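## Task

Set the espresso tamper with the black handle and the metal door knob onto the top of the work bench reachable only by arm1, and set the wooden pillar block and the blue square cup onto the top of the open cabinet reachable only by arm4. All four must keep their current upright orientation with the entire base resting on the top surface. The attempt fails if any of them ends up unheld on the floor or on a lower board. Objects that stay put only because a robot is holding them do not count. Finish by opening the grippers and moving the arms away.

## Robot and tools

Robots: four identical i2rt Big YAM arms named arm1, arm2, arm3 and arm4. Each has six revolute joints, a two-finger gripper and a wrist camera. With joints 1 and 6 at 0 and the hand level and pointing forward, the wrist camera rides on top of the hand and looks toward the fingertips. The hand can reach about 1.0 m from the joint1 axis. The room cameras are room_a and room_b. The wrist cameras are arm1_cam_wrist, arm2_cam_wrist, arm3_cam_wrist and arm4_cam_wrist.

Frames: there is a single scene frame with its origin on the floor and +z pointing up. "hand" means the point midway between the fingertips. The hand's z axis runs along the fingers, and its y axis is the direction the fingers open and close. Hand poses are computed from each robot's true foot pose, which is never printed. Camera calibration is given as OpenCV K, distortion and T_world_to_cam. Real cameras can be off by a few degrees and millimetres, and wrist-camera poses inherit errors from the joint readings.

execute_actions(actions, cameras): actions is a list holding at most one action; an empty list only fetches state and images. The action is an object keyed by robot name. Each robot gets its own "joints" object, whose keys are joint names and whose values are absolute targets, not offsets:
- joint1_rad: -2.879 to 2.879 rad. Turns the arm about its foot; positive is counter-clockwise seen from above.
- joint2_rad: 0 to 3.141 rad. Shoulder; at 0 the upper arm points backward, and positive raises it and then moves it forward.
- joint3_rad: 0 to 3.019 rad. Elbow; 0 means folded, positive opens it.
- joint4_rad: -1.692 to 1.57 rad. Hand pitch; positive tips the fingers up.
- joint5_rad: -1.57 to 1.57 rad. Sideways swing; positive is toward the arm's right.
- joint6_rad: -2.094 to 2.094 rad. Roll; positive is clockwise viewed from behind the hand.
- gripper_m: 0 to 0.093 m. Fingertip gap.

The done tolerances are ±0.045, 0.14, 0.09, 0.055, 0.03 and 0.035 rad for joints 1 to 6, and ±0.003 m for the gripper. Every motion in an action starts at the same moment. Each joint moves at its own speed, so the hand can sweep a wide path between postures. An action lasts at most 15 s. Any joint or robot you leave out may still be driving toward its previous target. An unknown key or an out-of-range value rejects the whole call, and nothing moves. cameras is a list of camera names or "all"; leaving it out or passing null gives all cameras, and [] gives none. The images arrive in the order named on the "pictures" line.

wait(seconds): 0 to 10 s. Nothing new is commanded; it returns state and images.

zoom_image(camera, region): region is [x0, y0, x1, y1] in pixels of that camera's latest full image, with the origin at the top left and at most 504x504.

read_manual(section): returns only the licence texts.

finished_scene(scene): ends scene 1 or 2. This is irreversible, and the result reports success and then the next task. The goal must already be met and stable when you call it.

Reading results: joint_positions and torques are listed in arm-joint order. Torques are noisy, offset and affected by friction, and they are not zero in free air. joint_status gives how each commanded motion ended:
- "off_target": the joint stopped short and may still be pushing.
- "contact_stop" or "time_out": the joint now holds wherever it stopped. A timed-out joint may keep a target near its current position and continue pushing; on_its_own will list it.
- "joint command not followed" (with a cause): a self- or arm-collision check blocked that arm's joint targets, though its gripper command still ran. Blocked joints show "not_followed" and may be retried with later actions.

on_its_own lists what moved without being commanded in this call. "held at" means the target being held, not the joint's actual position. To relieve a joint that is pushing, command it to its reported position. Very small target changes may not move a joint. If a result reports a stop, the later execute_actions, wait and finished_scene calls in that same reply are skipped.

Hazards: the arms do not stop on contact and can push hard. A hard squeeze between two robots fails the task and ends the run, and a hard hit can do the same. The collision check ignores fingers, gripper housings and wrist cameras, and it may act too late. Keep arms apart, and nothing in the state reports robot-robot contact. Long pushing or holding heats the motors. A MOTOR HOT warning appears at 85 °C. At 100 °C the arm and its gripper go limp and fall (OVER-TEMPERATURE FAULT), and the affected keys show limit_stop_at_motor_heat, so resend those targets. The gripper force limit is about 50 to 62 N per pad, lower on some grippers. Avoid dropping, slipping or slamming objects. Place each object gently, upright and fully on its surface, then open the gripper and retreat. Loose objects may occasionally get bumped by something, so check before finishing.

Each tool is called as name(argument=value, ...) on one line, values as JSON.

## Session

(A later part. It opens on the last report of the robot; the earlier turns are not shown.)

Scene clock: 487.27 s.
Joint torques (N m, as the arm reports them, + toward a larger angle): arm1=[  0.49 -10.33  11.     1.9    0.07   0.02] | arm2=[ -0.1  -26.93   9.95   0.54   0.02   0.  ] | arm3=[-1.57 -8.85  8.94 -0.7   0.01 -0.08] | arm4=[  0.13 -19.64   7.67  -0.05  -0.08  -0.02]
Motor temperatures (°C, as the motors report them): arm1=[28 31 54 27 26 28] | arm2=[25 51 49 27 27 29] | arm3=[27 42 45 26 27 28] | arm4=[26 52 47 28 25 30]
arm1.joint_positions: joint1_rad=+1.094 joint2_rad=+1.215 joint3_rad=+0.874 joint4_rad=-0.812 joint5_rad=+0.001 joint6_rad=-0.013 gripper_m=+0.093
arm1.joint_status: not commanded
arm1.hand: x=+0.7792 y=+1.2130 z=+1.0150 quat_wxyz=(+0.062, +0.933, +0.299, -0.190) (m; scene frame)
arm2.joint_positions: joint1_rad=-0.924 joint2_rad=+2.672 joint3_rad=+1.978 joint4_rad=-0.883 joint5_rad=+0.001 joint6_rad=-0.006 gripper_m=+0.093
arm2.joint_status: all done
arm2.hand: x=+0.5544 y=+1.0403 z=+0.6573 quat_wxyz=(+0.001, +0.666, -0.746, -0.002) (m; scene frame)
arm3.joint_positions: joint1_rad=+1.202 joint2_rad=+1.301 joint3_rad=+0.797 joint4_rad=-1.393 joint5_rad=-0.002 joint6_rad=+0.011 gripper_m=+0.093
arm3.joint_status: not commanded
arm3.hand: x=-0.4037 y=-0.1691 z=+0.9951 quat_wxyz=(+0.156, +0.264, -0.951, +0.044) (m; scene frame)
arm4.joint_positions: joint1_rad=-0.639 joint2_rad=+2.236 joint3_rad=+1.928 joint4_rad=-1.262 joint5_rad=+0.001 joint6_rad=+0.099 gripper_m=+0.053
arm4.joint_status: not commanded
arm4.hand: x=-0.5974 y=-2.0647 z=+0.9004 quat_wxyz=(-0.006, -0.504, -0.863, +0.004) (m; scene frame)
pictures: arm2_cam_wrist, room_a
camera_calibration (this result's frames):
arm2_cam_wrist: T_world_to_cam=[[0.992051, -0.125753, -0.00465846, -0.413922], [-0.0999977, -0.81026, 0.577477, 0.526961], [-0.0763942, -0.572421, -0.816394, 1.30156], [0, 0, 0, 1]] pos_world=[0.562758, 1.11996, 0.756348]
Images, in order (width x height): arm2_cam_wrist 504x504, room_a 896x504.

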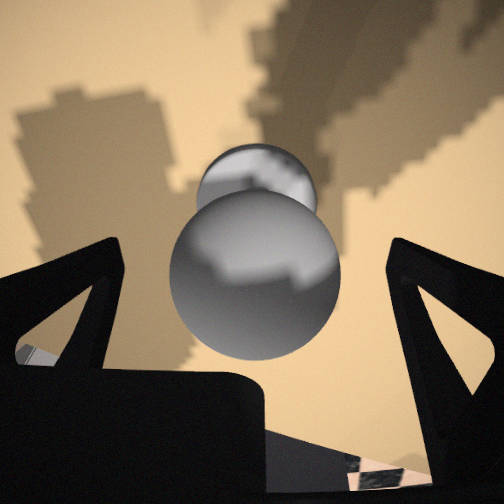

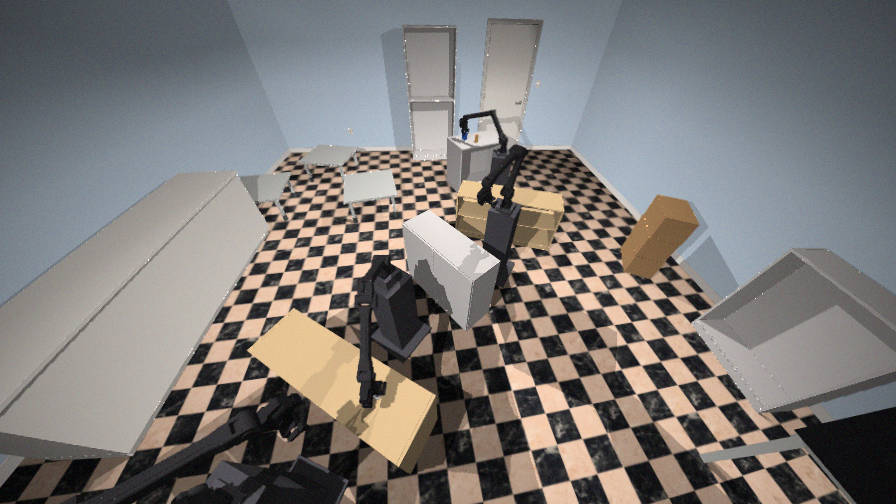

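execute_actions(actions=[{"arm2": {"joints": {"joint2_rad": 1.31, "joint3_rad": 0.62, "joint4_rad": -1.35}}, "arm1": {"joints": {"joint1_rad": 1.122, "joint2_rad": 2.575, "joint3_rad": 2.03, "joint4_rad": -0.975, "joint6_rad": 0.4}}, "arm4": {"joints": {"joint2_rad": 2.33, "joint4_rad": -1.19}}}], cameras=["arm1_cam_wrist", "arm4_cam_wrist", "room_a", "room_b"])

Scene clock: 589.90 s.
Joint torques (N m, as the arm reports them, + toward a larger angle): arm1=[  0.93 -29.93  10.4    0.48   0.09   0.03] | arm2=[-0.2  -7.68  7.69 -1.18  0.02  0.  ] | arm3=[-1.67 -8.81  8.95 -0.73  0.02 -0.09] | arm4=[ -0.05 -17.86   7.47   0.68  -0.08  -0.02]
Motor temperatures (°C, as the motors report them): arm1=[28 32 55 27 26 28] | arm2=[25 60 46 27 27 29] | arm3=[27 39 44 26 27 28] | arm4=[26 54 47 28 25 30]
arm1.joint_positions: joint1_rad=+1.118 joint2_rad=+2.608 joint3_rad=+1.987 joint4_rad=-0.972 joint5_rad=+0.001 joint6_rad=+0.387 gripper_m=+0.093
arm1.joint_status: all done
arm1.hand: x=+0.5697 y=+1.0430 z=+0.6513 quat_wxyz=(-0.006, +0.992, +0.123, +0.018) (m; scene frame)
arm2.joint_positions: joint1_rad=-0.924 joint2_rad=+1.312 joint3_rad=+0.624 joint4_rad=-1.342 joint5_rad=+0.001 joint6_rad=-0.006 gripper_m=+0.093
arm2.joint_status: all done
arm2.hand: x=+0.4958 y=+0.5359 z=+0.9540 quat_wxyz=(+0.170, +0.649, -0.726, +0.147) (m; scene frame)
arm3.joint_positions: joint1_rad=+1.202 joint2_rad=+1.301 joint3_rad=+0.797 joint4_rad=-1.393 joint5_rad=-0.002 joint6_rad=+0.011 gripper_m=+0.093
arm3.joint_status: not commanded
arm3.hand: x=-0.4037 y=-0.1691 z=+0.9951 quat_wxyz=(+0.156, +0.264, -0.951, +0.044) (m; scene frame)
arm4.joint_positions: joint1_rad=-0.639 joint2_rad=+2.315 joint3_rad=+1.928 joint4_rad=-1.202 joint5_rad=+0.000 joint6_rad=+0.100 gripper_m=+0.053
arm4.joint_status: all done
arm4.hand: x=-0.5946 y=-2.0688 z=+0.8482 quat_wxyz=(+0.003, -0.504, -0.863, +0.000) (m; scene frame)
pictures: arm1_cam_wrist, arm4_cam_wrist, room_a, room_b
camera_calibration (this result's frames):
arm1_cam_wrist: T_world_to_cam=[[-0.241293, 0.970381, 0.0117959, -0.878963], [0.772998, 0.184835, 0.606885, -1.02629], [0.58673, 0.155555, -0.794702, 0.141609], [0, 0, 0, 1]] pos_world=[0.498144, 1.02059, 0.745743]
arm4_cam_wrist: T_world_to_cam=[[-0.867891, -0.496295, 0.0213822, -1.56459], [-0.387396, 0.703143, 0.596251, 0.719995], [-0.310951, 0.509197, -0.802513, 1.67562], [0, 0, 0, 1]] pos_world=[-0.557932, -2.13598, 0.948866]
Images, in order (width x height): arm1_cam_wrist 504x504, arm4_cam_wrist 504x504, room_a 896x504, room_b 896x504.

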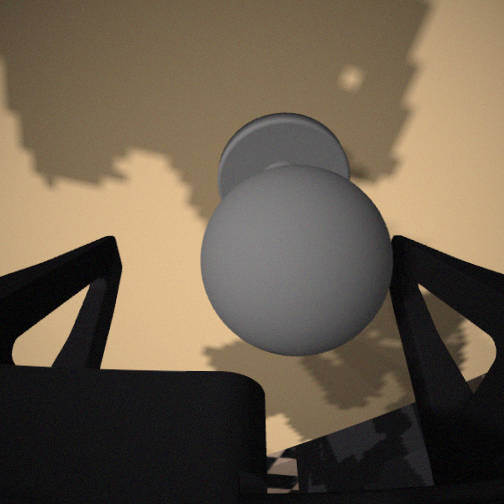

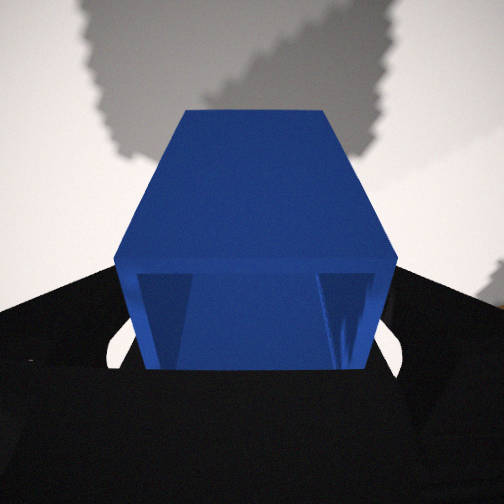

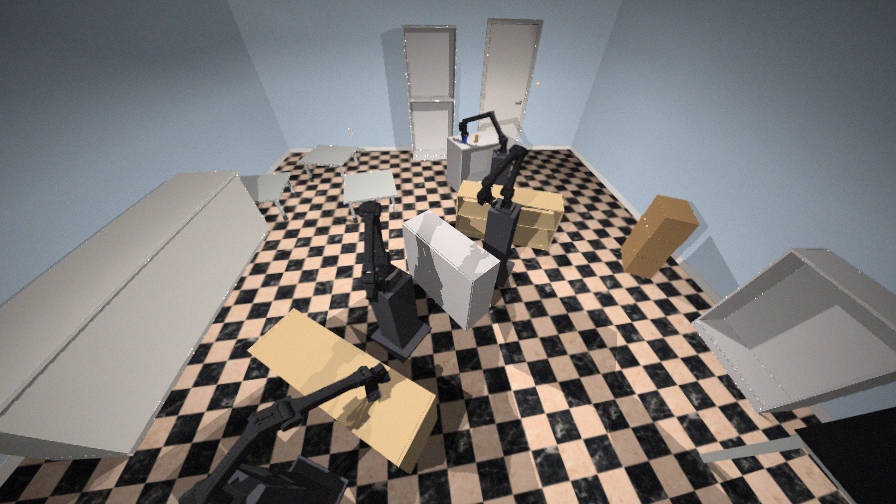

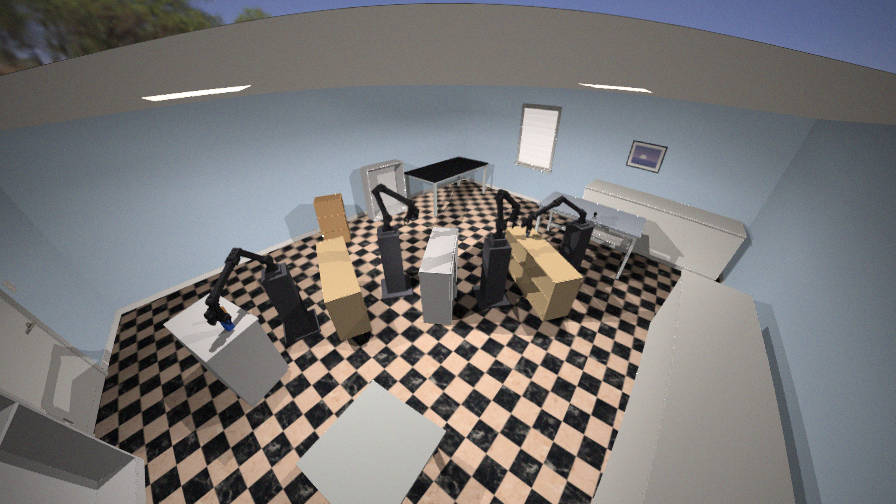

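execute_actions(actions=[{"arm1": {"joints": {"joint1_rad": 1.084, "joint3_rad": 2.046}}, "arm4": {"joints": {"gripper_m": 0.093}}}], cameras=["arm1_cam_wrist", "arm4_cam_wrist"])

Scene clock: 607.57 s.
Joint torques (N m, as the arm reports them, + toward a larger angle): arm1=[  0.86 -29.48  10.93   0.44   0.09   0.02] | arm2=[-0.17 -7.81  7.65 -1.16  0.02 -0.01] | arm3=[-1.52 -8.89  8.97 -0.69  0.02 -0.1 ] | arm4=[ -0.12 -18.51   7.54   0.62  -0.06  -0.02]
Motor temperatures (°C, as the motors report them): arm1=[28 41 54 26 26 28] | arm2=[25 52 45 27 27 29] | arm3=[27 38 44 26 27 28] | arm4=[26 53 47 28 25 30]
arm1.joint_positions: joint1_rad=+1.081 joint2_rad=+2.608 joint3_rad=+1.997 joint4_rad=-0.972 joint5_rad=+0.001 joint6_rad=+0.387 gripper_m=+0.093
arm1.joint_status: all done
arm1.hand: x=+0.5515 y=+1.0611 z=+0.6539 quat_wxyz=(-0.003, +0.994, +0.104, +0.014) (m; scene frame)
arm2.joint_positions: joint1_rad=-0.924 joint2_rad=+1.312 joint3_rad=+0.624 joint4_rad=-1.342 joint5_rad=+0.001 joint6_rad=-0.006 gripper_m=+0.093
arm2.joint_status: not commanded
arm2.hand: x=+0.4958 y=+0.5359 z=+0.9540 quat_wxyz=(+0.170, +0.649, -0.726, +0.147) (m; scene frame)
arm3.joint_positions: joint1_rad=+1.202 joint2_rad=+1.301 joint3_rad=+0.797 joint4_rad=-1.393 joint5_rad=-0.002 joint6_rad=+0.011 gripper_m=+0.093
arm3.joint_status: not commanded
arm3.hand: x=-0.4037 y=-0.1691 z=+0.9951 quat_wxyz=(+0.156, +0.264, -0.951, +0.044) (m; scene frame)
arm4.joint_positions: joint1_rad=-0.639 joint2_rad=+2.322 joint3_rad=+1.927 joint4_rad=-1.201 joint5_rad=+0.000 joint6_rad=+0.100 gripper_m=+0.093
arm4.joint_status: all done
arm4.hand: x=-0.5952 y=-2.0680 z=+0.8437 quat_wxyz=(+0.006, -0.504, -0.863, -0.001) (m; scene frame)
pictures: arm1_cam_wrist, arm4_cam_wrist
camera_calibration (this result's frames):
arm1_cam_wrist: T_world_to_cam=[[-0.205071, 0.978708, 0.00878293, -0.927778], [0.7841, 0.158911, 0.599945, -0.991223], [0.585775, 0.129918, -0.799993, 0.182786], [0, 0, 0, 1]] pos_world=[0.479886, 1.04179, 0.749056]
arm4_cam_wrist: T_world_to_cam=[[-0.867822, -0.49639, 0.0219503, -1.56523], [-0.385283, 0.700159, 0.60111, 0.712893], [-0.313754, 0.5132, -0.798864, 1.67492], [0, 0, 0, 1]] pos_world=[-0.558163, -2.13567, 0.943867]
Images, in order (width x height): arm1_cam_wrist 504x504, arm4_cam_wrist 504x504.

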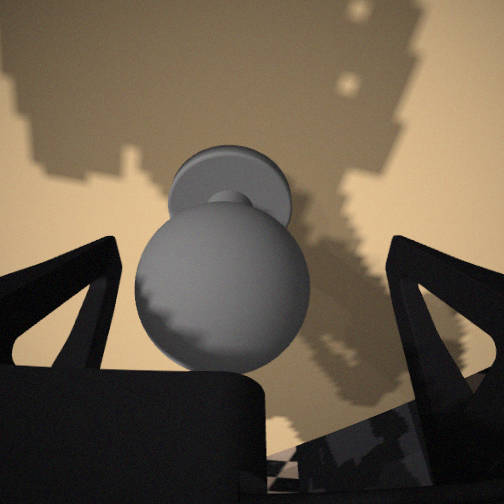

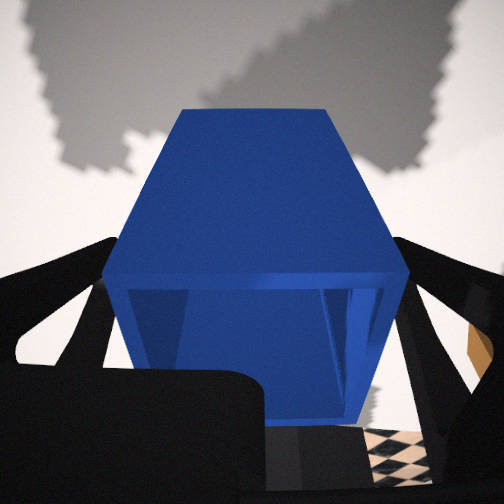

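execute_actions(actions=[{"arm1": {"joints": {"joint1_rad": 1.1}}, "arm4": {"joints": {"joint2_rad": 2.305}}}], cameras=["arm1_cam_wrist"])

Scene clock: 616.30 s.
Joint torques (N m, as the arm reports them, + toward a larger angle): arm1=[  0.97 -29.6   11.11   0.47   0.09   0.03] | arm2=[-0.38 -7.82  7.66 -1.14  0.02  0.01] | arm3=[-1.64 -8.73  8.97 -0.7   0.02 -0.08] | arm4=[  0.11 -20.37   7.43   0.64  -0.06  -0.01]
Motor temperatures (°C, as the motors report them): arm1=[28 43 55 26 26 28] | arm2=[25 51 44 27 27 29] | arm3=[27 38 44 26 27 28] | arm4=[26 53 47 28 25 30]
arm1.joint_positions: joint1_rad=+1.097 joint2_rad=+2.608 joint3_rad=+1.997 joint4_rad=-0.972 joint5_rad=+0.001 joint6_rad=+0.387 gripper_m=+0.093
arm1.joint_status: all done
arm1.hand: x=+0.5576 y=+1.0522 z=+0.6540 quat_wxyz=(-0.003, +0.994, +0.112, +0.014) (m; scene frame)
arm2.joint_positions: joint1_rad=-0.924 joint2_rad=+1.312 joint3_rad=+0.624 joint4_rad=-1.342 joint5_rad=+0.001 joint6_rad=-0.006 gripper_m=+0.093
arm2.joint_status: not commanded
arm2.hand: x=+0.4958 y=+0.5359 z=+0.9540 quat_wxyz=(+0.170, +0.649, -0.726, +0.147) (m; scene frame)
arm3.joint_positions: joint1_rad=+1.202 joint2_rad=+1.301 joint3_rad=+0.797 joint4_rad=-1.393 joint5_rad=-0.002 joint6_rad=+0.011 gripper_m=+0.093
arm3.joint_status: not commanded
arm3.hand: x=-0.4037 y=-0.1691 z=+0.9951 quat_wxyz=(+0.156, +0.264, -0.951, +0.044) (m; scene frame)
arm4.joint_positions: joint1_rad=-0.639 joint2_rad=+2.322 joint3_rad=+1.927 joint4_rad=-1.201 joint5_rad=+0.000 joint6_rad=+0.100 gripper_m=+0.093
arm4.joint_status: all done
arm4.hand: x=-0.5952 y=-2.0680 z=+0.8437 quat_wxyz=(+0.006, -0.504, -0.863, -0.001) (m; scene frame)
pictures: arm1_cam_wrist
camera_calibration (this result's frames):
arm1_cam_wrist: T_world_to_cam=[[-0.220351, 0.975383, 0.00852784, -0.905612], [0.781508, 0.171307, 0.599915, -1.00625], [0.583687, 0.138857, -0.800018, 0.172197], [0, 0, 0, 1]] pos_world=[0.486334, 1.03179, 0.749151]
Images, in order (width x height): arm1_cam_wrist 504x504.

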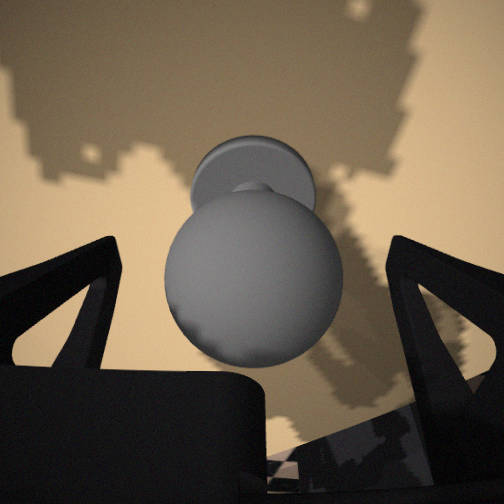

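Centred. Close arm1.

execute_actions(actions=[{"arm1": {"joints": {"gripper_m": 0.035}}}], cameras=["arm1_cam_wrist", "room_b"])

zoom_image(camera="room_b", region=[490, 160, 690, 300])

Scene clock: 621.17 s.
Joint torques (N m, as the arm reports them, + toward a larger angle): arm1=[  0.86 -29.6   11.04   0.48   0.09   0.02] | arm2=[-0.23 -7.78  7.66 -1.17  0.02  0.01] | arm3=[-1.72 -8.9   9.   -0.72  0.01 -0.09] | arm4=[ -0.03 -20.11   7.46   0.63  -0.07  -0.02]
Motor temperatures (°C, as the motors report them): arm1=[28 44 55 26 26 28] | arm2=[25 50 44 27 27 29] | arm3=[27 38 44 26 27 28] | arm4=[26 54 47 28 25 30]
arm1.joint_positions: joint1_rad=+1.097 joint2_rad=+2.608 joint3_rad=+1.997 joint4_rad=-0.972 joint5_rad=+0.001 joint6_rad=+0.388 gripper_m=+0.053
arm1.joint_status: gripper_m off_target (ended at +0.053, target +0.035)
arm1.hand: x=+0.5575 y=+1.0521 z=+0.6541 quat_wxyz=(-0.003, +0.994, +0.112, +0.013) (m; scene frame)
arm2.joint_positions: joint1_rad=-0.924 joint2_rad=+1.312 joint3_rad=+0.624 joint4_rad=-1.342 joint5_rad=+0.001 joint6_rad=-0.006 gripper_m=+0.093
arm2.joint_status: not commanded
arm2.hand: x=+0.4958 y=+0.5359 z=+0.9540 quat_wxyz=(+0.170, +0.649, -0.726, +0.147) (m; scene frame)
arm3.joint_positions: joint1_rad=+1.202 joint2_rad=+1.301 joint3_rad=+0.797 joint4_rad=-1.393 joint5_rad=-0.002 joint6_rad=+0.011 gripper_m=+0.093
arm3.joint_status: not commanded
arm3.hand: x=-0.4037 y=-0.1691 z=+0.9951 quat_wxyz=(+0.156, +0.264, -0.951, +0.044) (m; scene frame)
arm4.joint_positions: joint1_rad=-0.639 joint2_rad=+2.322 joint3_rad=+1.927 joint4_rad=-1.201 joint5_rad=+0.000 joint6_rad=+0.100 gripper_m=+0.093
arm4.joint_status: not commanded
arm4.hand: x=-0.5952 y=-2.0680 z=+0.8437 quat_wxyz=(+0.006, -0.504, -0.863, -0.001) (m; scene frame)
pictures: arm1_cam_wrist, room_b
camera_calibration (this result's frames):
arm1_cam_wrist: T_world_to_cam=[[-0.219974, 0.97547, 0.0083933, -0.905759], [0.781764, 0.171132, 0.599633, -1.00596], [0.583487, 0.138465, -0.800231, 0.173053], [0, 0, 0, 1]] pos_world=[0.486209, 1.03173, 0.749293]
Images, in order (width x height): arm1_cam_wrist 504x504, room_b 896x504.

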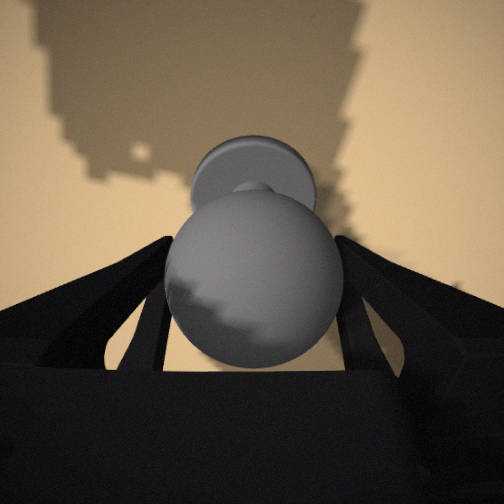

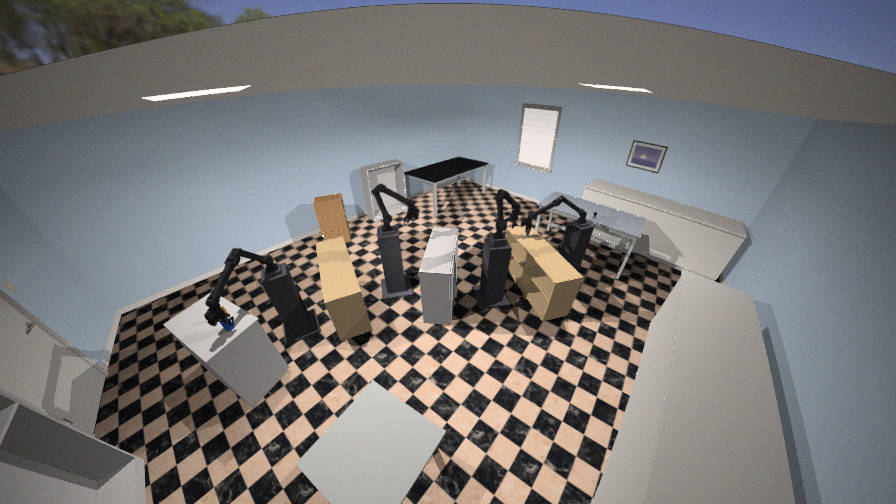

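Region (490, 160, 690, 300) of room_b's 896x504 image, scaled by 2.520, with more detail than that image has; it fills the top 353 rows of this view, and the rest is white.

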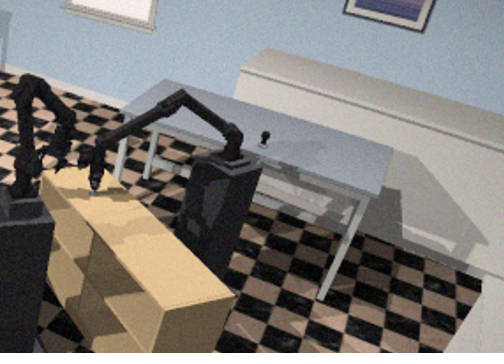

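zoom_image(camera="room_b", region=[580, 200, 670, 290])

zoom_image(camera="room_b", region=[520, 170, 610, 260])

Region (580, 200, 670, 290) of room_b's 896x504 image, scaled by 5.600, with more detail than that image has.

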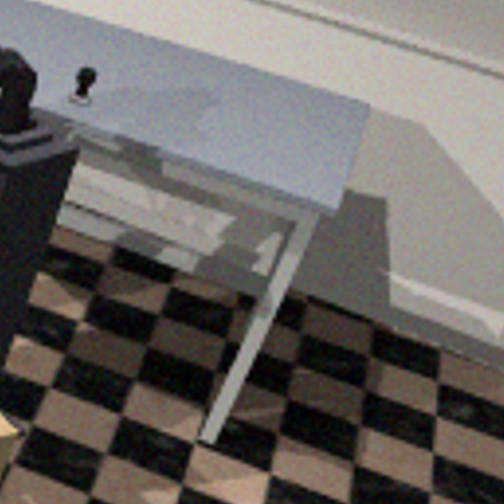

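Region (520, 170, 610, 260) of room_b's 896x504 image, scaled by 5.600, with more detail than that image has.

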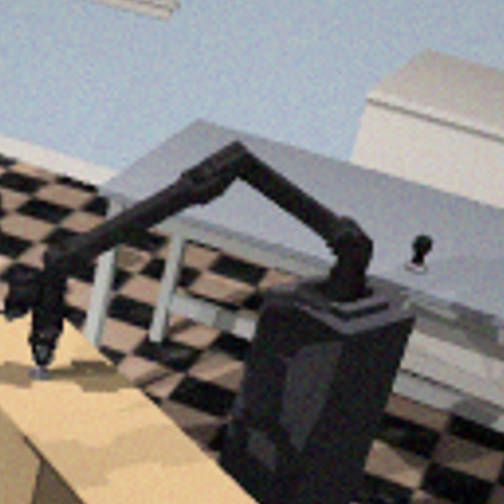

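zoom_image(camera="room_b", region=[520, 240, 610, 330])

Region (520, 240, 610, 330) of room_b's 896x504 image, scaled by 5.600, with more detail than that image has.

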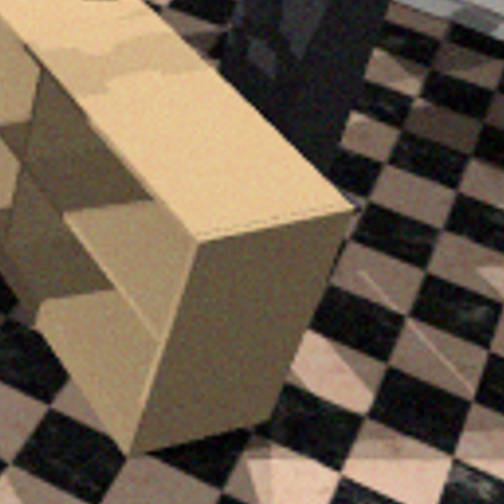

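execute_actions(actions=[{"arm1": {"joints": {"joint1_rad": -0.45, "joint2_rad": 2.295, "joint3_rad": 2.0, "joint4_rad": -1.2}}, "arm4": {"joints": {"joint2_rad": 1.5, "joint3_rad": 1.1}}}], cameras=["arm1_cam_wrist", "arm4_cam_wrist", "room_a", "room_b"])

Scene clock: 674.67 s.
Joint torques (N m, as the arm reports them, + toward a larger angle): arm1=[  0.5  -26.88   9.07   0.46   0.02  -0.01] | arm2=[-0.22 -7.76  7.68 -1.12  0.02  0.01] | arm3=[-1.5  -9.    8.96 -0.74  0.   -0.08] | arm4=[ 0.01 -8.78  7.83  0.28 -0.07 -0.03]
Motor temperatures (°C, as the motors report them): arm1=[28 49 55 26 26 28] | arm2=[25 47 43 27 27 29] | arm3=[27 37 44 26 27 28] | arm4=[26 55 47 28 25 30]
arm1.joint_positions: joint1_rad=-0.449 joint2_rad=+2.308 joint3_rad=+1.992 joint4_rad=-1.194 joint5_rad=+0.004 joint6_rad=+0.390 gripper_m=+0.053
arm1.joint_status: all done
arm1.hand: x=+0.7027 y=+2.0161 z=+0.8587 quat_wxyz=(-0.015, +0.789, -0.614, -0.023) (m; scene frame)
arm2.joint_positions: joint1_rad=-0.924 joint2_rad=+1.312 joint3_rad=+0.624 joint4_rad=-1.342 joint5_rad=+0.001 joint6_rad=-0.006 gripper_m=+0.093
arm2.joint_status: not commanded
arm2.hand: x=+0.4958 y=+0.5359 z=+0.9540 quat_wxyz=(+0.170, +0.649, -0.726, +0.147) (m; scene frame)
arm3.joint_positions: joint1_rad=+1.202 joint2_rad=+1.301 joint3_rad=+0.797 joint4_rad=-1.393 joint5_rad=-0.002 joint6_rad=+0.011 gripper_m=+0.093
arm3.joint_status: not commanded
arm3.hand: x=-0.4037 y=-0.1691 z=+0.9951 quat_wxyz=(+0.156, +0.264, -0.951, +0.044) (m; scene frame)
arm4.joint_positions: joint1_rad=-0.639 joint2_rad=+1.504 joint3_rad=+1.093 joint4_rad=-1.191 joint5_rad=+0.000 joint6_rad=+0.100 gripper_m=+0.093
arm4.joint_status: all done
arm4.hand: x=-0.7511 y=-1.8457 z=+0.9866 quat_wxyz=(+0.009, -0.504, -0.863, -0.002) (m; scene frame)
pictures: arm1_cam_wrist, arm4_cam_wrist, room_a, room_b
camera_calibration (this result's frames):
arm1_cam_wrist: T_world_to_cam=[[0.970174, 0.242406, 0.00133232, -1.16821], [0.204541, -0.821552, 0.53218, 1.05776], [0.130098, -0.516034, -0.84663, 1.79647], [0, 0, 0, 1]] pos_world=[0.683294, 2.07922, 0.959585]
arm4_cam_wrist: T_world_to_cam=[[-0.867748, -0.496493, 0.0225531, -1.59399], [-0.38302, 0.696963, 0.606249, 0.401925], [-0.316717, 0.517433, -0.794955, 1.62786], [0, 0, 0, 1]] pos_world=[-0.71366, -1.91384, 1.08636]
Images, in order (width x height): arm1_cam_wrist 504x504, arm4_cam_wrist 504x504, room_a 896x504, room_b 896x504.

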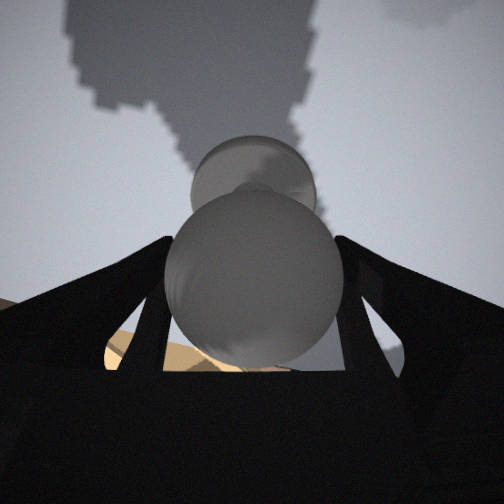

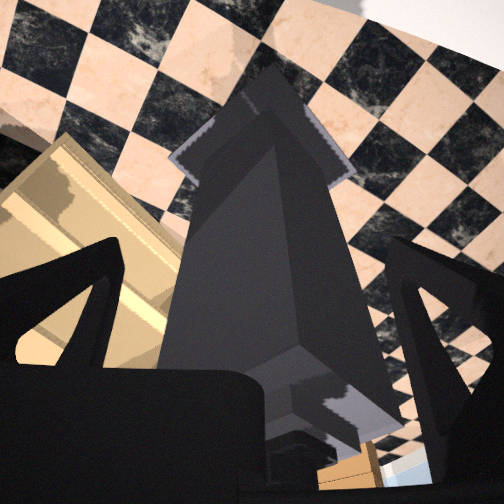

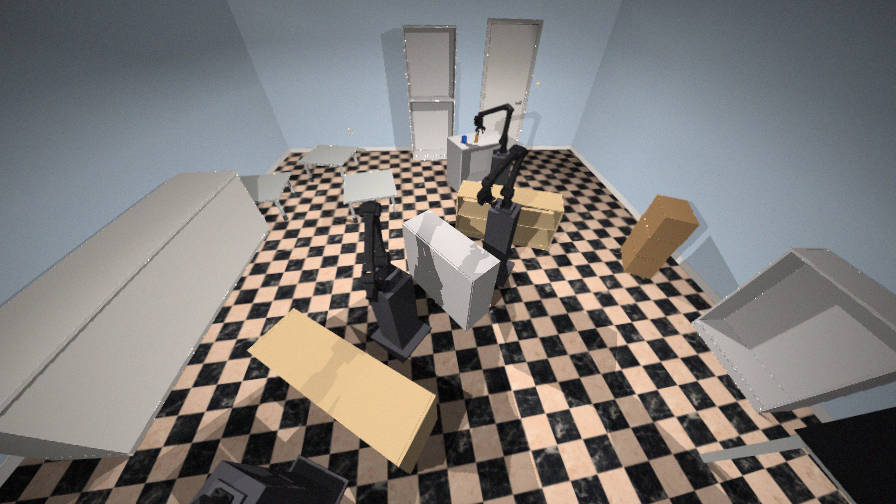

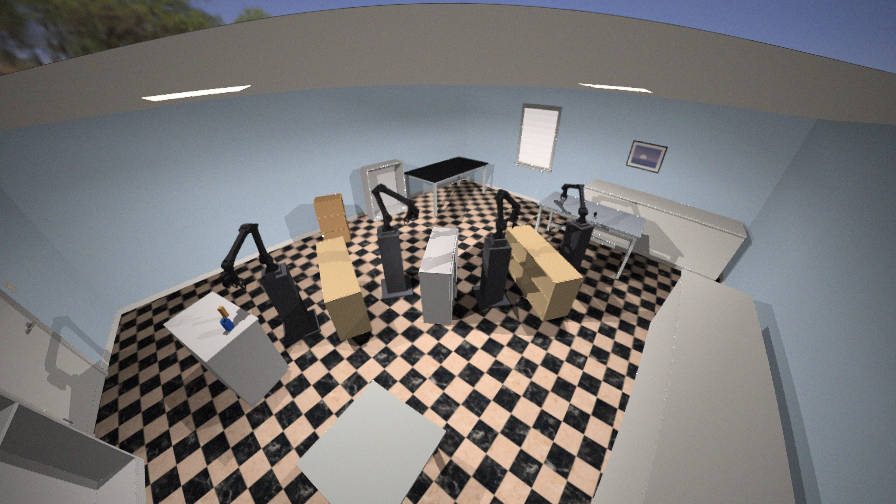

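zoom_image(camera="arm1_cam_wrist", region=[300, 0, 504, 120])

zoom_image(camera="room_b", region=[530, 170, 610, 250])

Region (300, 0, 504, 120) of arm1_cam_wrist's 504x504 image, scaled by 2.471, with more detail than that image has; it fills the top 296 rows of this view, and the rest is white.

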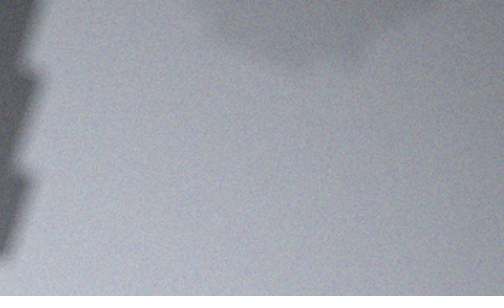

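Region (530, 170, 610, 250) of room_b's 896x504 image, scaled by 6.300, with more detail than that image has.

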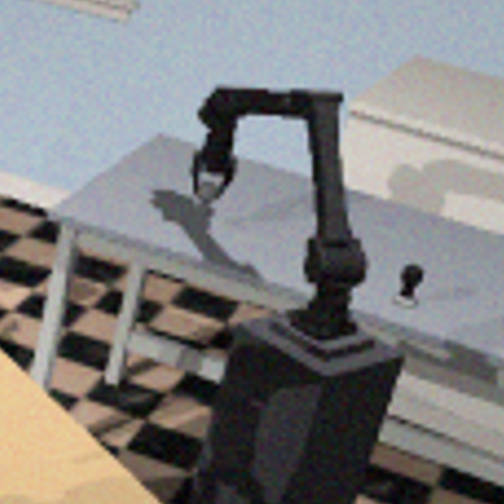

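execute_actions(actions=[{"arm1": {"joints": {"joint2_rad": 2.385, "joint5_rad": -0.028}}}], cameras=["arm1_cam_wrist"])

Scene clock: 728.43 s.
Joint torques (N m, as the arm reports them, + toward a larger angle): arm1=[  0.03 -26.02   8.78   0.44   0.     0.  ] | arm2=[-0.18 -7.72  7.67 -1.14  0.03  0.01] | arm3=[-1.6  -8.75  8.96 -0.68  0.02 -0.08] | arm4=[ 0.1  -8.98  7.82  0.31 -0.07 -0.02]
Motor temperatures (°C, as the motors report them): arm1=[28 50 52 26 26 28] | arm2=[25 46 42 27 27 29] | arm3=[27 36 44 26 27 28] | arm4=[26 48 48 28 25 30]
arm1.joint_positions: joint1_rad=-0.449 joint2_rad=+2.387 joint3_rad=+1.991 joint4_rad=-1.196 joint5_rad=-0.024 joint6_rad=+0.390 gripper_m=+0.053
arm1.joint_status: all done
arm1.hand: x=+0.7078 y=+2.0025 z=+0.8049 quat_wxyz=(+0.009, +0.789, -0.615, +0.014) (m; scene frame)
arm2.joint_positions: joint1_rad=-0.924 joint2_rad=+1.312 joint3_rad=+0.624 joint4_rad=-1.342 joint5_rad=+0.001 joint6_rad=-0.006 gripper_m=+0.093
arm2.joint_status: not commanded
arm2.hand: x=+0.4958 y=+0.5359 z=+0.9540 quat_wxyz=(+0.170, +0.649, -0.726, +0.147) (m; scene frame)
arm3.joint_positions: joint1_rad=+1.202 joint2_rad=+1.301 joint3_rad=+0.797 joint4_rad=-1.393 joint5_rad=-0.002 joint6_rad=+0.011 gripper_m=+0.093
arm3.joint_status: not commanded
arm3.hand: x=-0.4037 y=-0.1691 z=+0.9951 quat_wxyz=(+0.156, +0.264, -0.951, +0.044) (m; scene frame)
arm4.joint_positions: joint1_rad=-0.639 joint2_rad=+1.504 joint3_rad=+1.093 joint4_rad=-1.191 joint5_rad=+0.000 joint6_rad=+0.100 gripper_m=+0.093
arm4.joint_status: not commanded
arm4.hand: x=-0.7511 y=-1.8457 z=+0.9866 quat_wxyz=(+0.009, -0.504, -0.863, -0.002) (m; scene frame)
pictures: arm1_cam_wrist
camera_calibration (this result's frames):
arm1_cam_wrist: T_world_to_cam=[[0.970353, 0.241571, 0.0076317, -1.17332], [0.188115, -0.774698, 0.603701, 0.934381], [0.151749, -0.584368, -0.797174, 1.82501], [0, 0, 0, 1]] pos_world=[0.685824, 2.07378, 0.89972]
Images, in order (width x height): arm1_cam_wrist 504x504.

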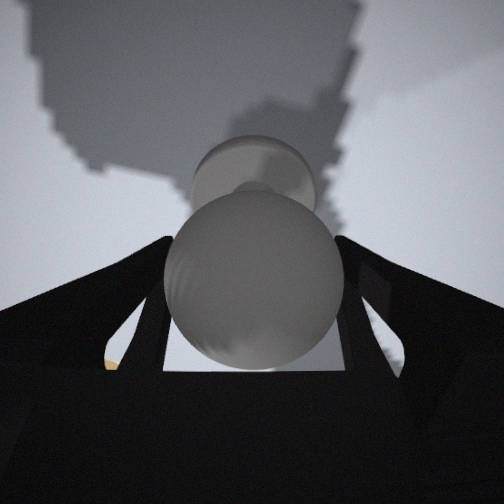

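zoom_image(camera="arm1_cam_wrist", region=[160, 50, 400, 290])

Region (160, 50, 400, 290) of arm1_cam_wrist's 504x504 image, scaled by 2.100, with more detail than that image has.

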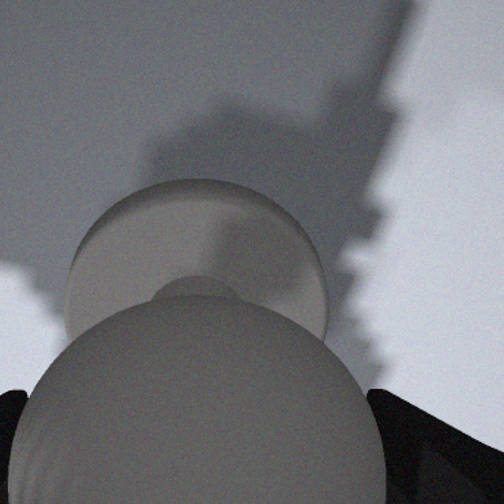

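execute_actions(actions=[{"arm1": {"joints": {"gripper_m": 0.093}}}], cameras=["arm1_cam_wrist"])

Scene clock: 736.57 s.
Joint torques (N m, as the arm reports them, + toward a larger angle): arm1=[  0.09 -26.13   8.71   0.37   0.    -0.01] | arm2=[-0.27 -7.81  7.65 -1.15  0.03  0.  ] | arm3=[-1.75 -8.95  8.95 -0.7   0.02 -0.09] | arm4=[ 0.1  -9.17  7.78  0.36 -0.06 -0.02]
Motor temperatures (°C, as the motors report them): arm1=[28 50 51 26 26 28] | arm2=[25 45 42 27 27 29] | arm3=[27 36 44 26 27 28] | arm4=[26 47 48 28 25 30]
arm1.joint_positions: joint1_rad=-0.449 joint2_rad=+2.387 joint3_rad=+1.991 joint4_rad=-1.196 joint5_rad=-0.024 joint6_rad=+0.390 gripper_m=+0.093
arm1.joint_status: all done
arm1.hand: x=+0.7078 y=+2.0025 z=+0.8049 quat_wxyz=(+0.009, +0.789, -0.615, +0.014) (m; scene frame)
arm2.joint_positions: joint1_rad=-0.924 joint2_rad=+1.312 joint3_rad=+0.624 joint4_rad=-1.342 joint5_rad=+0.001 joint6_rad=-0.006 gripper_m=+0.093
arm2.joint_status: not commanded
arm2.hand: x=+0.4958 y=+0.5359 z=+0.9540 quat_wxyz=(+0.170, +0.649, -0.726, +0.147) (m; scene frame)
arm3.joint_positions: joint1_rad=+1.202 joint2_rad=+1.301 joint3_rad=+0.797 joint4_rad=-1.393 joint5_rad=-0.002 joint6_rad=+0.011 gripper_m=+0.093
arm3.joint_status: not commanded
arm3.hand: x=-0.4037 y=-0.1691 z=+0.9951 quat_wxyz=(+0.156, +0.264, -0.951, +0.044) (m; scene frame)
arm4.joint_positions: joint1_rad=-0.639 joint2_rad=+1.504 joint3_rad=+1.093 joint4_rad=-1.191 joint5_rad=+0.000 joint6_rad=+0.100 gripper_m=+0.093
arm4.joint_status: not commanded
arm4.hand: x=-0.7511 y=-1.8457 z=+0.9866 quat_wxyz=(+0.009, -0.504, -0.863, -0.002) (m; scene frame)
pictures: arm1_cam_wrist
camera_calibration (this result's frames):
arm1_cam_wrist: T_world_to_cam=[[0.970353, 0.241571, 0.0076317, -1.17332], [0.188115, -0.774698, 0.603701, 0.934381], [0.151749, -0.584368, -0.797174, 1.82501], [0, 0, 0, 1]] pos_world=[0.685824, 2.07378, 0.89972]
Images, in order (width x height): arm1_cam_wrist 504x504.

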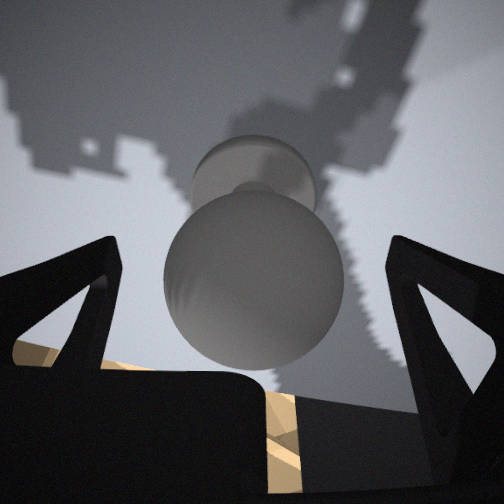

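execute_actions(actions=[{"arm1": {"joints": {"joint2_rad": 2.11}}}])

Scene clock: 740.53 s.
Joint torques (N m, as the arm reports them, + toward a larger angle): arm1=[  0.08 -24.11  10.75   0.95  -0.01   0.  ] | arm2=[-0.21 -7.72  7.69 -1.09  0.02  0.  ] | arm3=[-1.51 -8.87  8.98 -0.72  0.03 -0.09] | arm4=[ 0.14 -9.06  7.76  0.3  -0.07 -0.02]
Motor temperatures (°C, as the motors report them): arm1=[28 50 52 26 26 28] | arm2=[25 45 42 27 27 29] | arm3=[27 36 44 26 27 28] | arm4=[26 47 48 28 25 30]
arm1.joint_positions: joint1_rad=-0.449 joint2_rad=+2.109 joint3_rad=+1.978 joint4_rad=-1.197 joint5_rad=-0.024 joint6_rad=+0.390 gripper_m=+0.093
arm1.joint_status: all done
arm1.hand: x=+0.6923 y=+2.0191 z=+0.9905 quat_wxyz=(-0.027, +0.785, -0.609, -0.114) (m; scene frame)
arm2.joint_positions: joint1_rad=-0.924 joint2_rad=+1.312 joint3_rad=+0.624 joint4_rad=-1.342 joint5_rad=+0.001 joint6_rad=-0.006 gripper_m=+0.093
arm2.joint_status: not commanded
arm2.hand: x=+0.4958 y=+0.5359 z=+0.9540 quat_wxyz=(+0.170, +0.649, -0.726, +0.147) (m; scene frame)
arm3.joint_positions: joint1_rad=+1.202 joint2_rad=+1.301 joint3_rad=+0.797 joint4_rad=-1.393 joint5_rad=-0.002 joint6_rad=+0.011 gripper_m=+0.093
arm3.joint_status: not commanded
arm3.hand: x=-0.4037 y=-0.1691 z=+0.9951 quat_wxyz=(+0.156, +0.264, -0.951, +0.044) (m; scene frame)
arm4.joint_positions: joint1_rad=-0.639 joint2_rad=+1.504 joint3_rad=+1.093 joint4_rad=-1.191 joint5_rad=+0.000 joint6_rad=+0.100 gripper_m=+0.093
arm4.joint_status: not commanded
arm4.hand: x=-0.7511 y=-1.8457 z=+0.9866 quat_wxyz=(+0.009, -0.504, -0.863, -0.002) (m; scene frame)
pictures: arm1_cam_wrist, arm2_cam_wrist, arm3_cam_wrist, arm4_cam_wrist, room_a, room_b
camera_calibration (this result's frames):
arm1_cam_wrist: T_world_to_cam=[[0.962677, 0.254281, -0.0927101, -1.08468], [0.270091, -0.880463, 0.389662, 1.20695], [0.0174559, -0.400159, -0.91628, 1.82397], [0, 0, 0, 1]] pos_world=[0.686371, 2.06837, 1.10041]
arm2_cam_wrist: T_world_to_cam=[[0.992204, -0.124612, -0.00163515, -0.4214], [-0.0584521, -0.476923, 0.876999, -0.543884], [-0.110065, -0.870067, -0.480489, 1.10637], [0, 0, 0, 1]] pos_world=[0.508096, 0.650714, 1.0079]
arm3_cam_wrist: T_world_to_cam=[[0.495184, -0.868786, 0.00200992, 0.0501595], [-0.505532, -0.286257, 0.813937, -1.05652], [-0.706562, -0.404065, -0.580949, 0.348383], [0, 0, 0, 1]] pos_world=[-0.31279, -0.118089, 1.06223]
arm4_cam_wrist: T_world_to_cam=[[-0.867748, -0.496493, 0.0225531, -1.59399], [-0.38302, 0.696963, 0.606249, 0.401925], [-0.316717, 0.517433, -0.794955, 1.62786], [0, 0, 0, 1]] pos_world=[-0.71366, -1.91384, 1.08636]
Images, in order (width x height): arm1_cam_wrist 504x504, arm2_cam_wrist 504x504, arm3_cam_wrist 504x504, arm4_cam_wrist 504x504, room_a 896x504, room_b 896x504.

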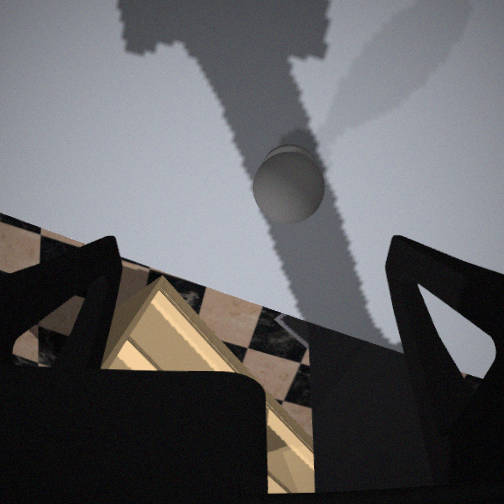

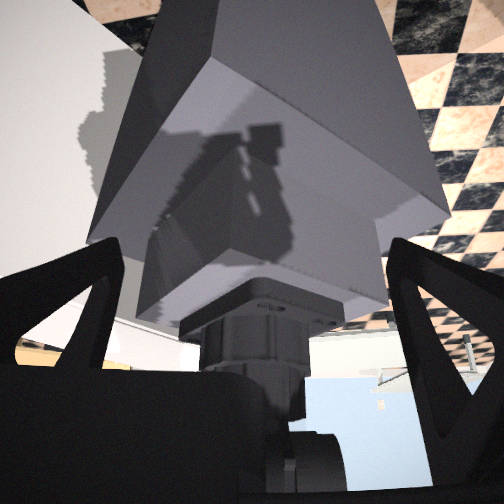

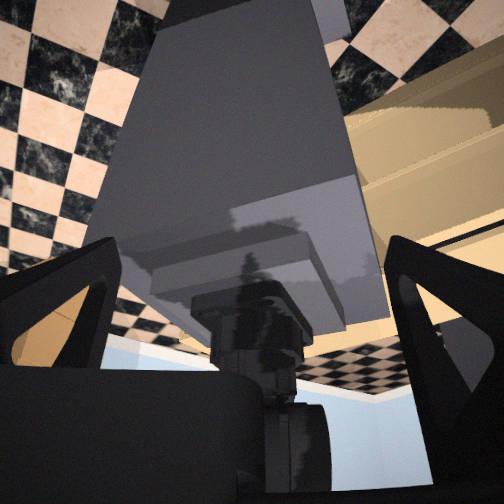

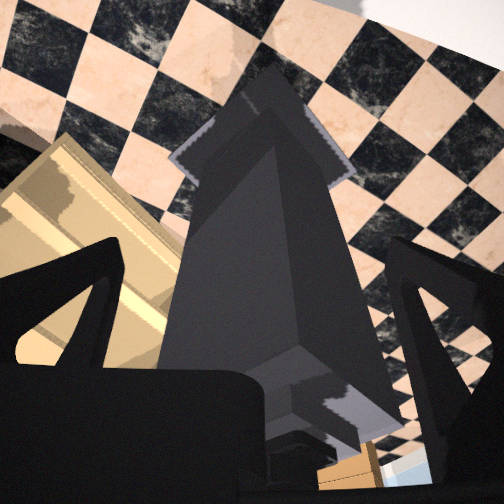

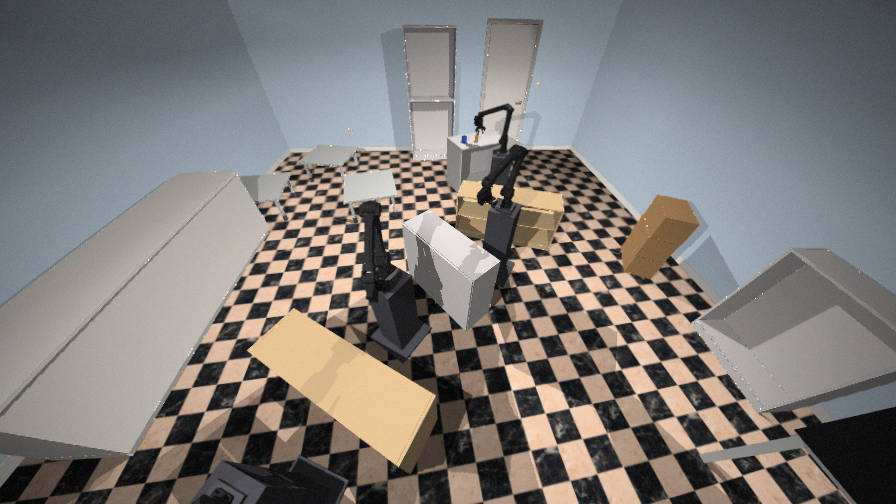

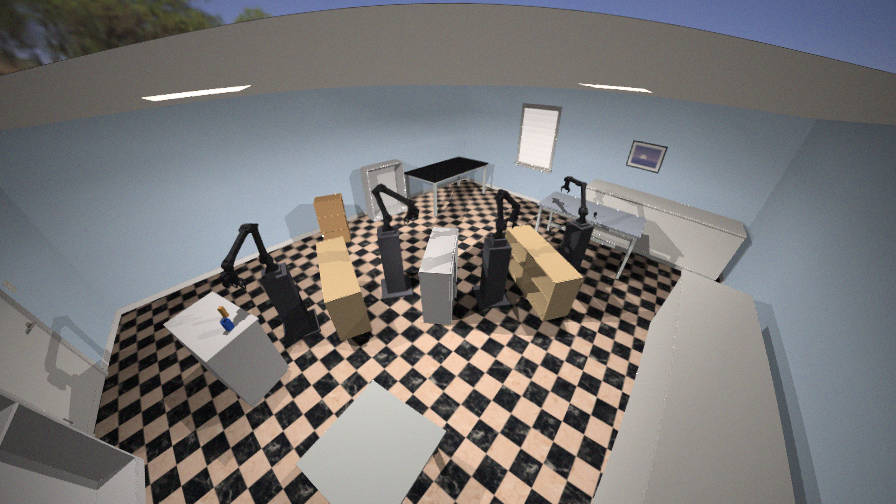

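I'll verify the cup, pillar and tamper before finishing.

zoom_image(camera="room_b", region=[160, 270, 290, 380])

zoom_image(camera="room_b", region=[530, 165, 650, 250])

zoom_image(camera="room_a", region=[430, 95, 540, 195])

Region (160, 270, 290, 380) of room_b's 896x504 image, scaled by 3.877, with more detail than that image has; it fills the top 426 rows of this view, and the rest is white.

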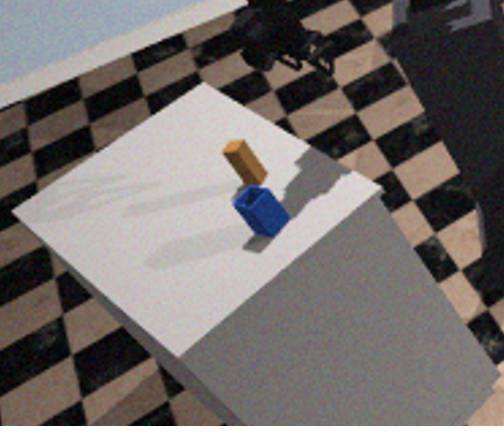

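Region (530, 165, 650, 250) of room_b's 896x504 image, scaled by 4.200, with more detail than that image has; it fills the top 357 rows of this view, and the rest is white.

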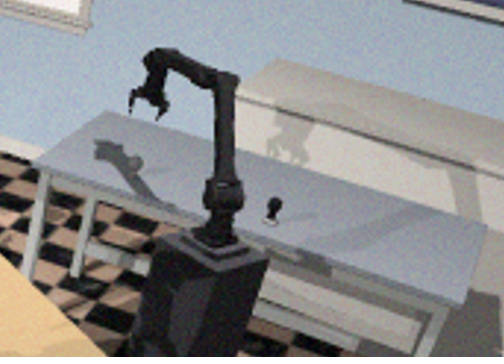

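Region (430, 95, 540, 195) of room_a's 896x504 image, scaled by 4.582, with more detail than that image has; it fills the top 458 rows of this view, and the rest is white.

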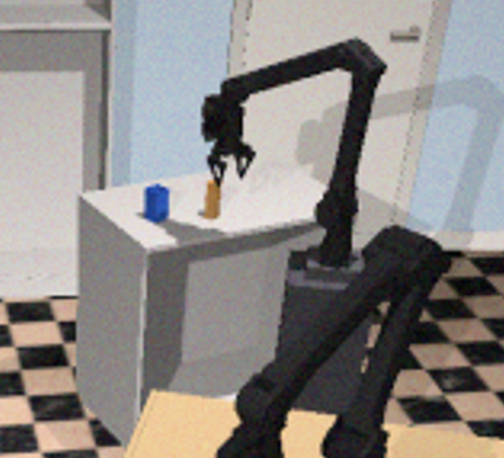

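All four objects are upright and fully on their tops, and the arms are clear.

finished_scene(scene=2)

The scene is finished: the task was done.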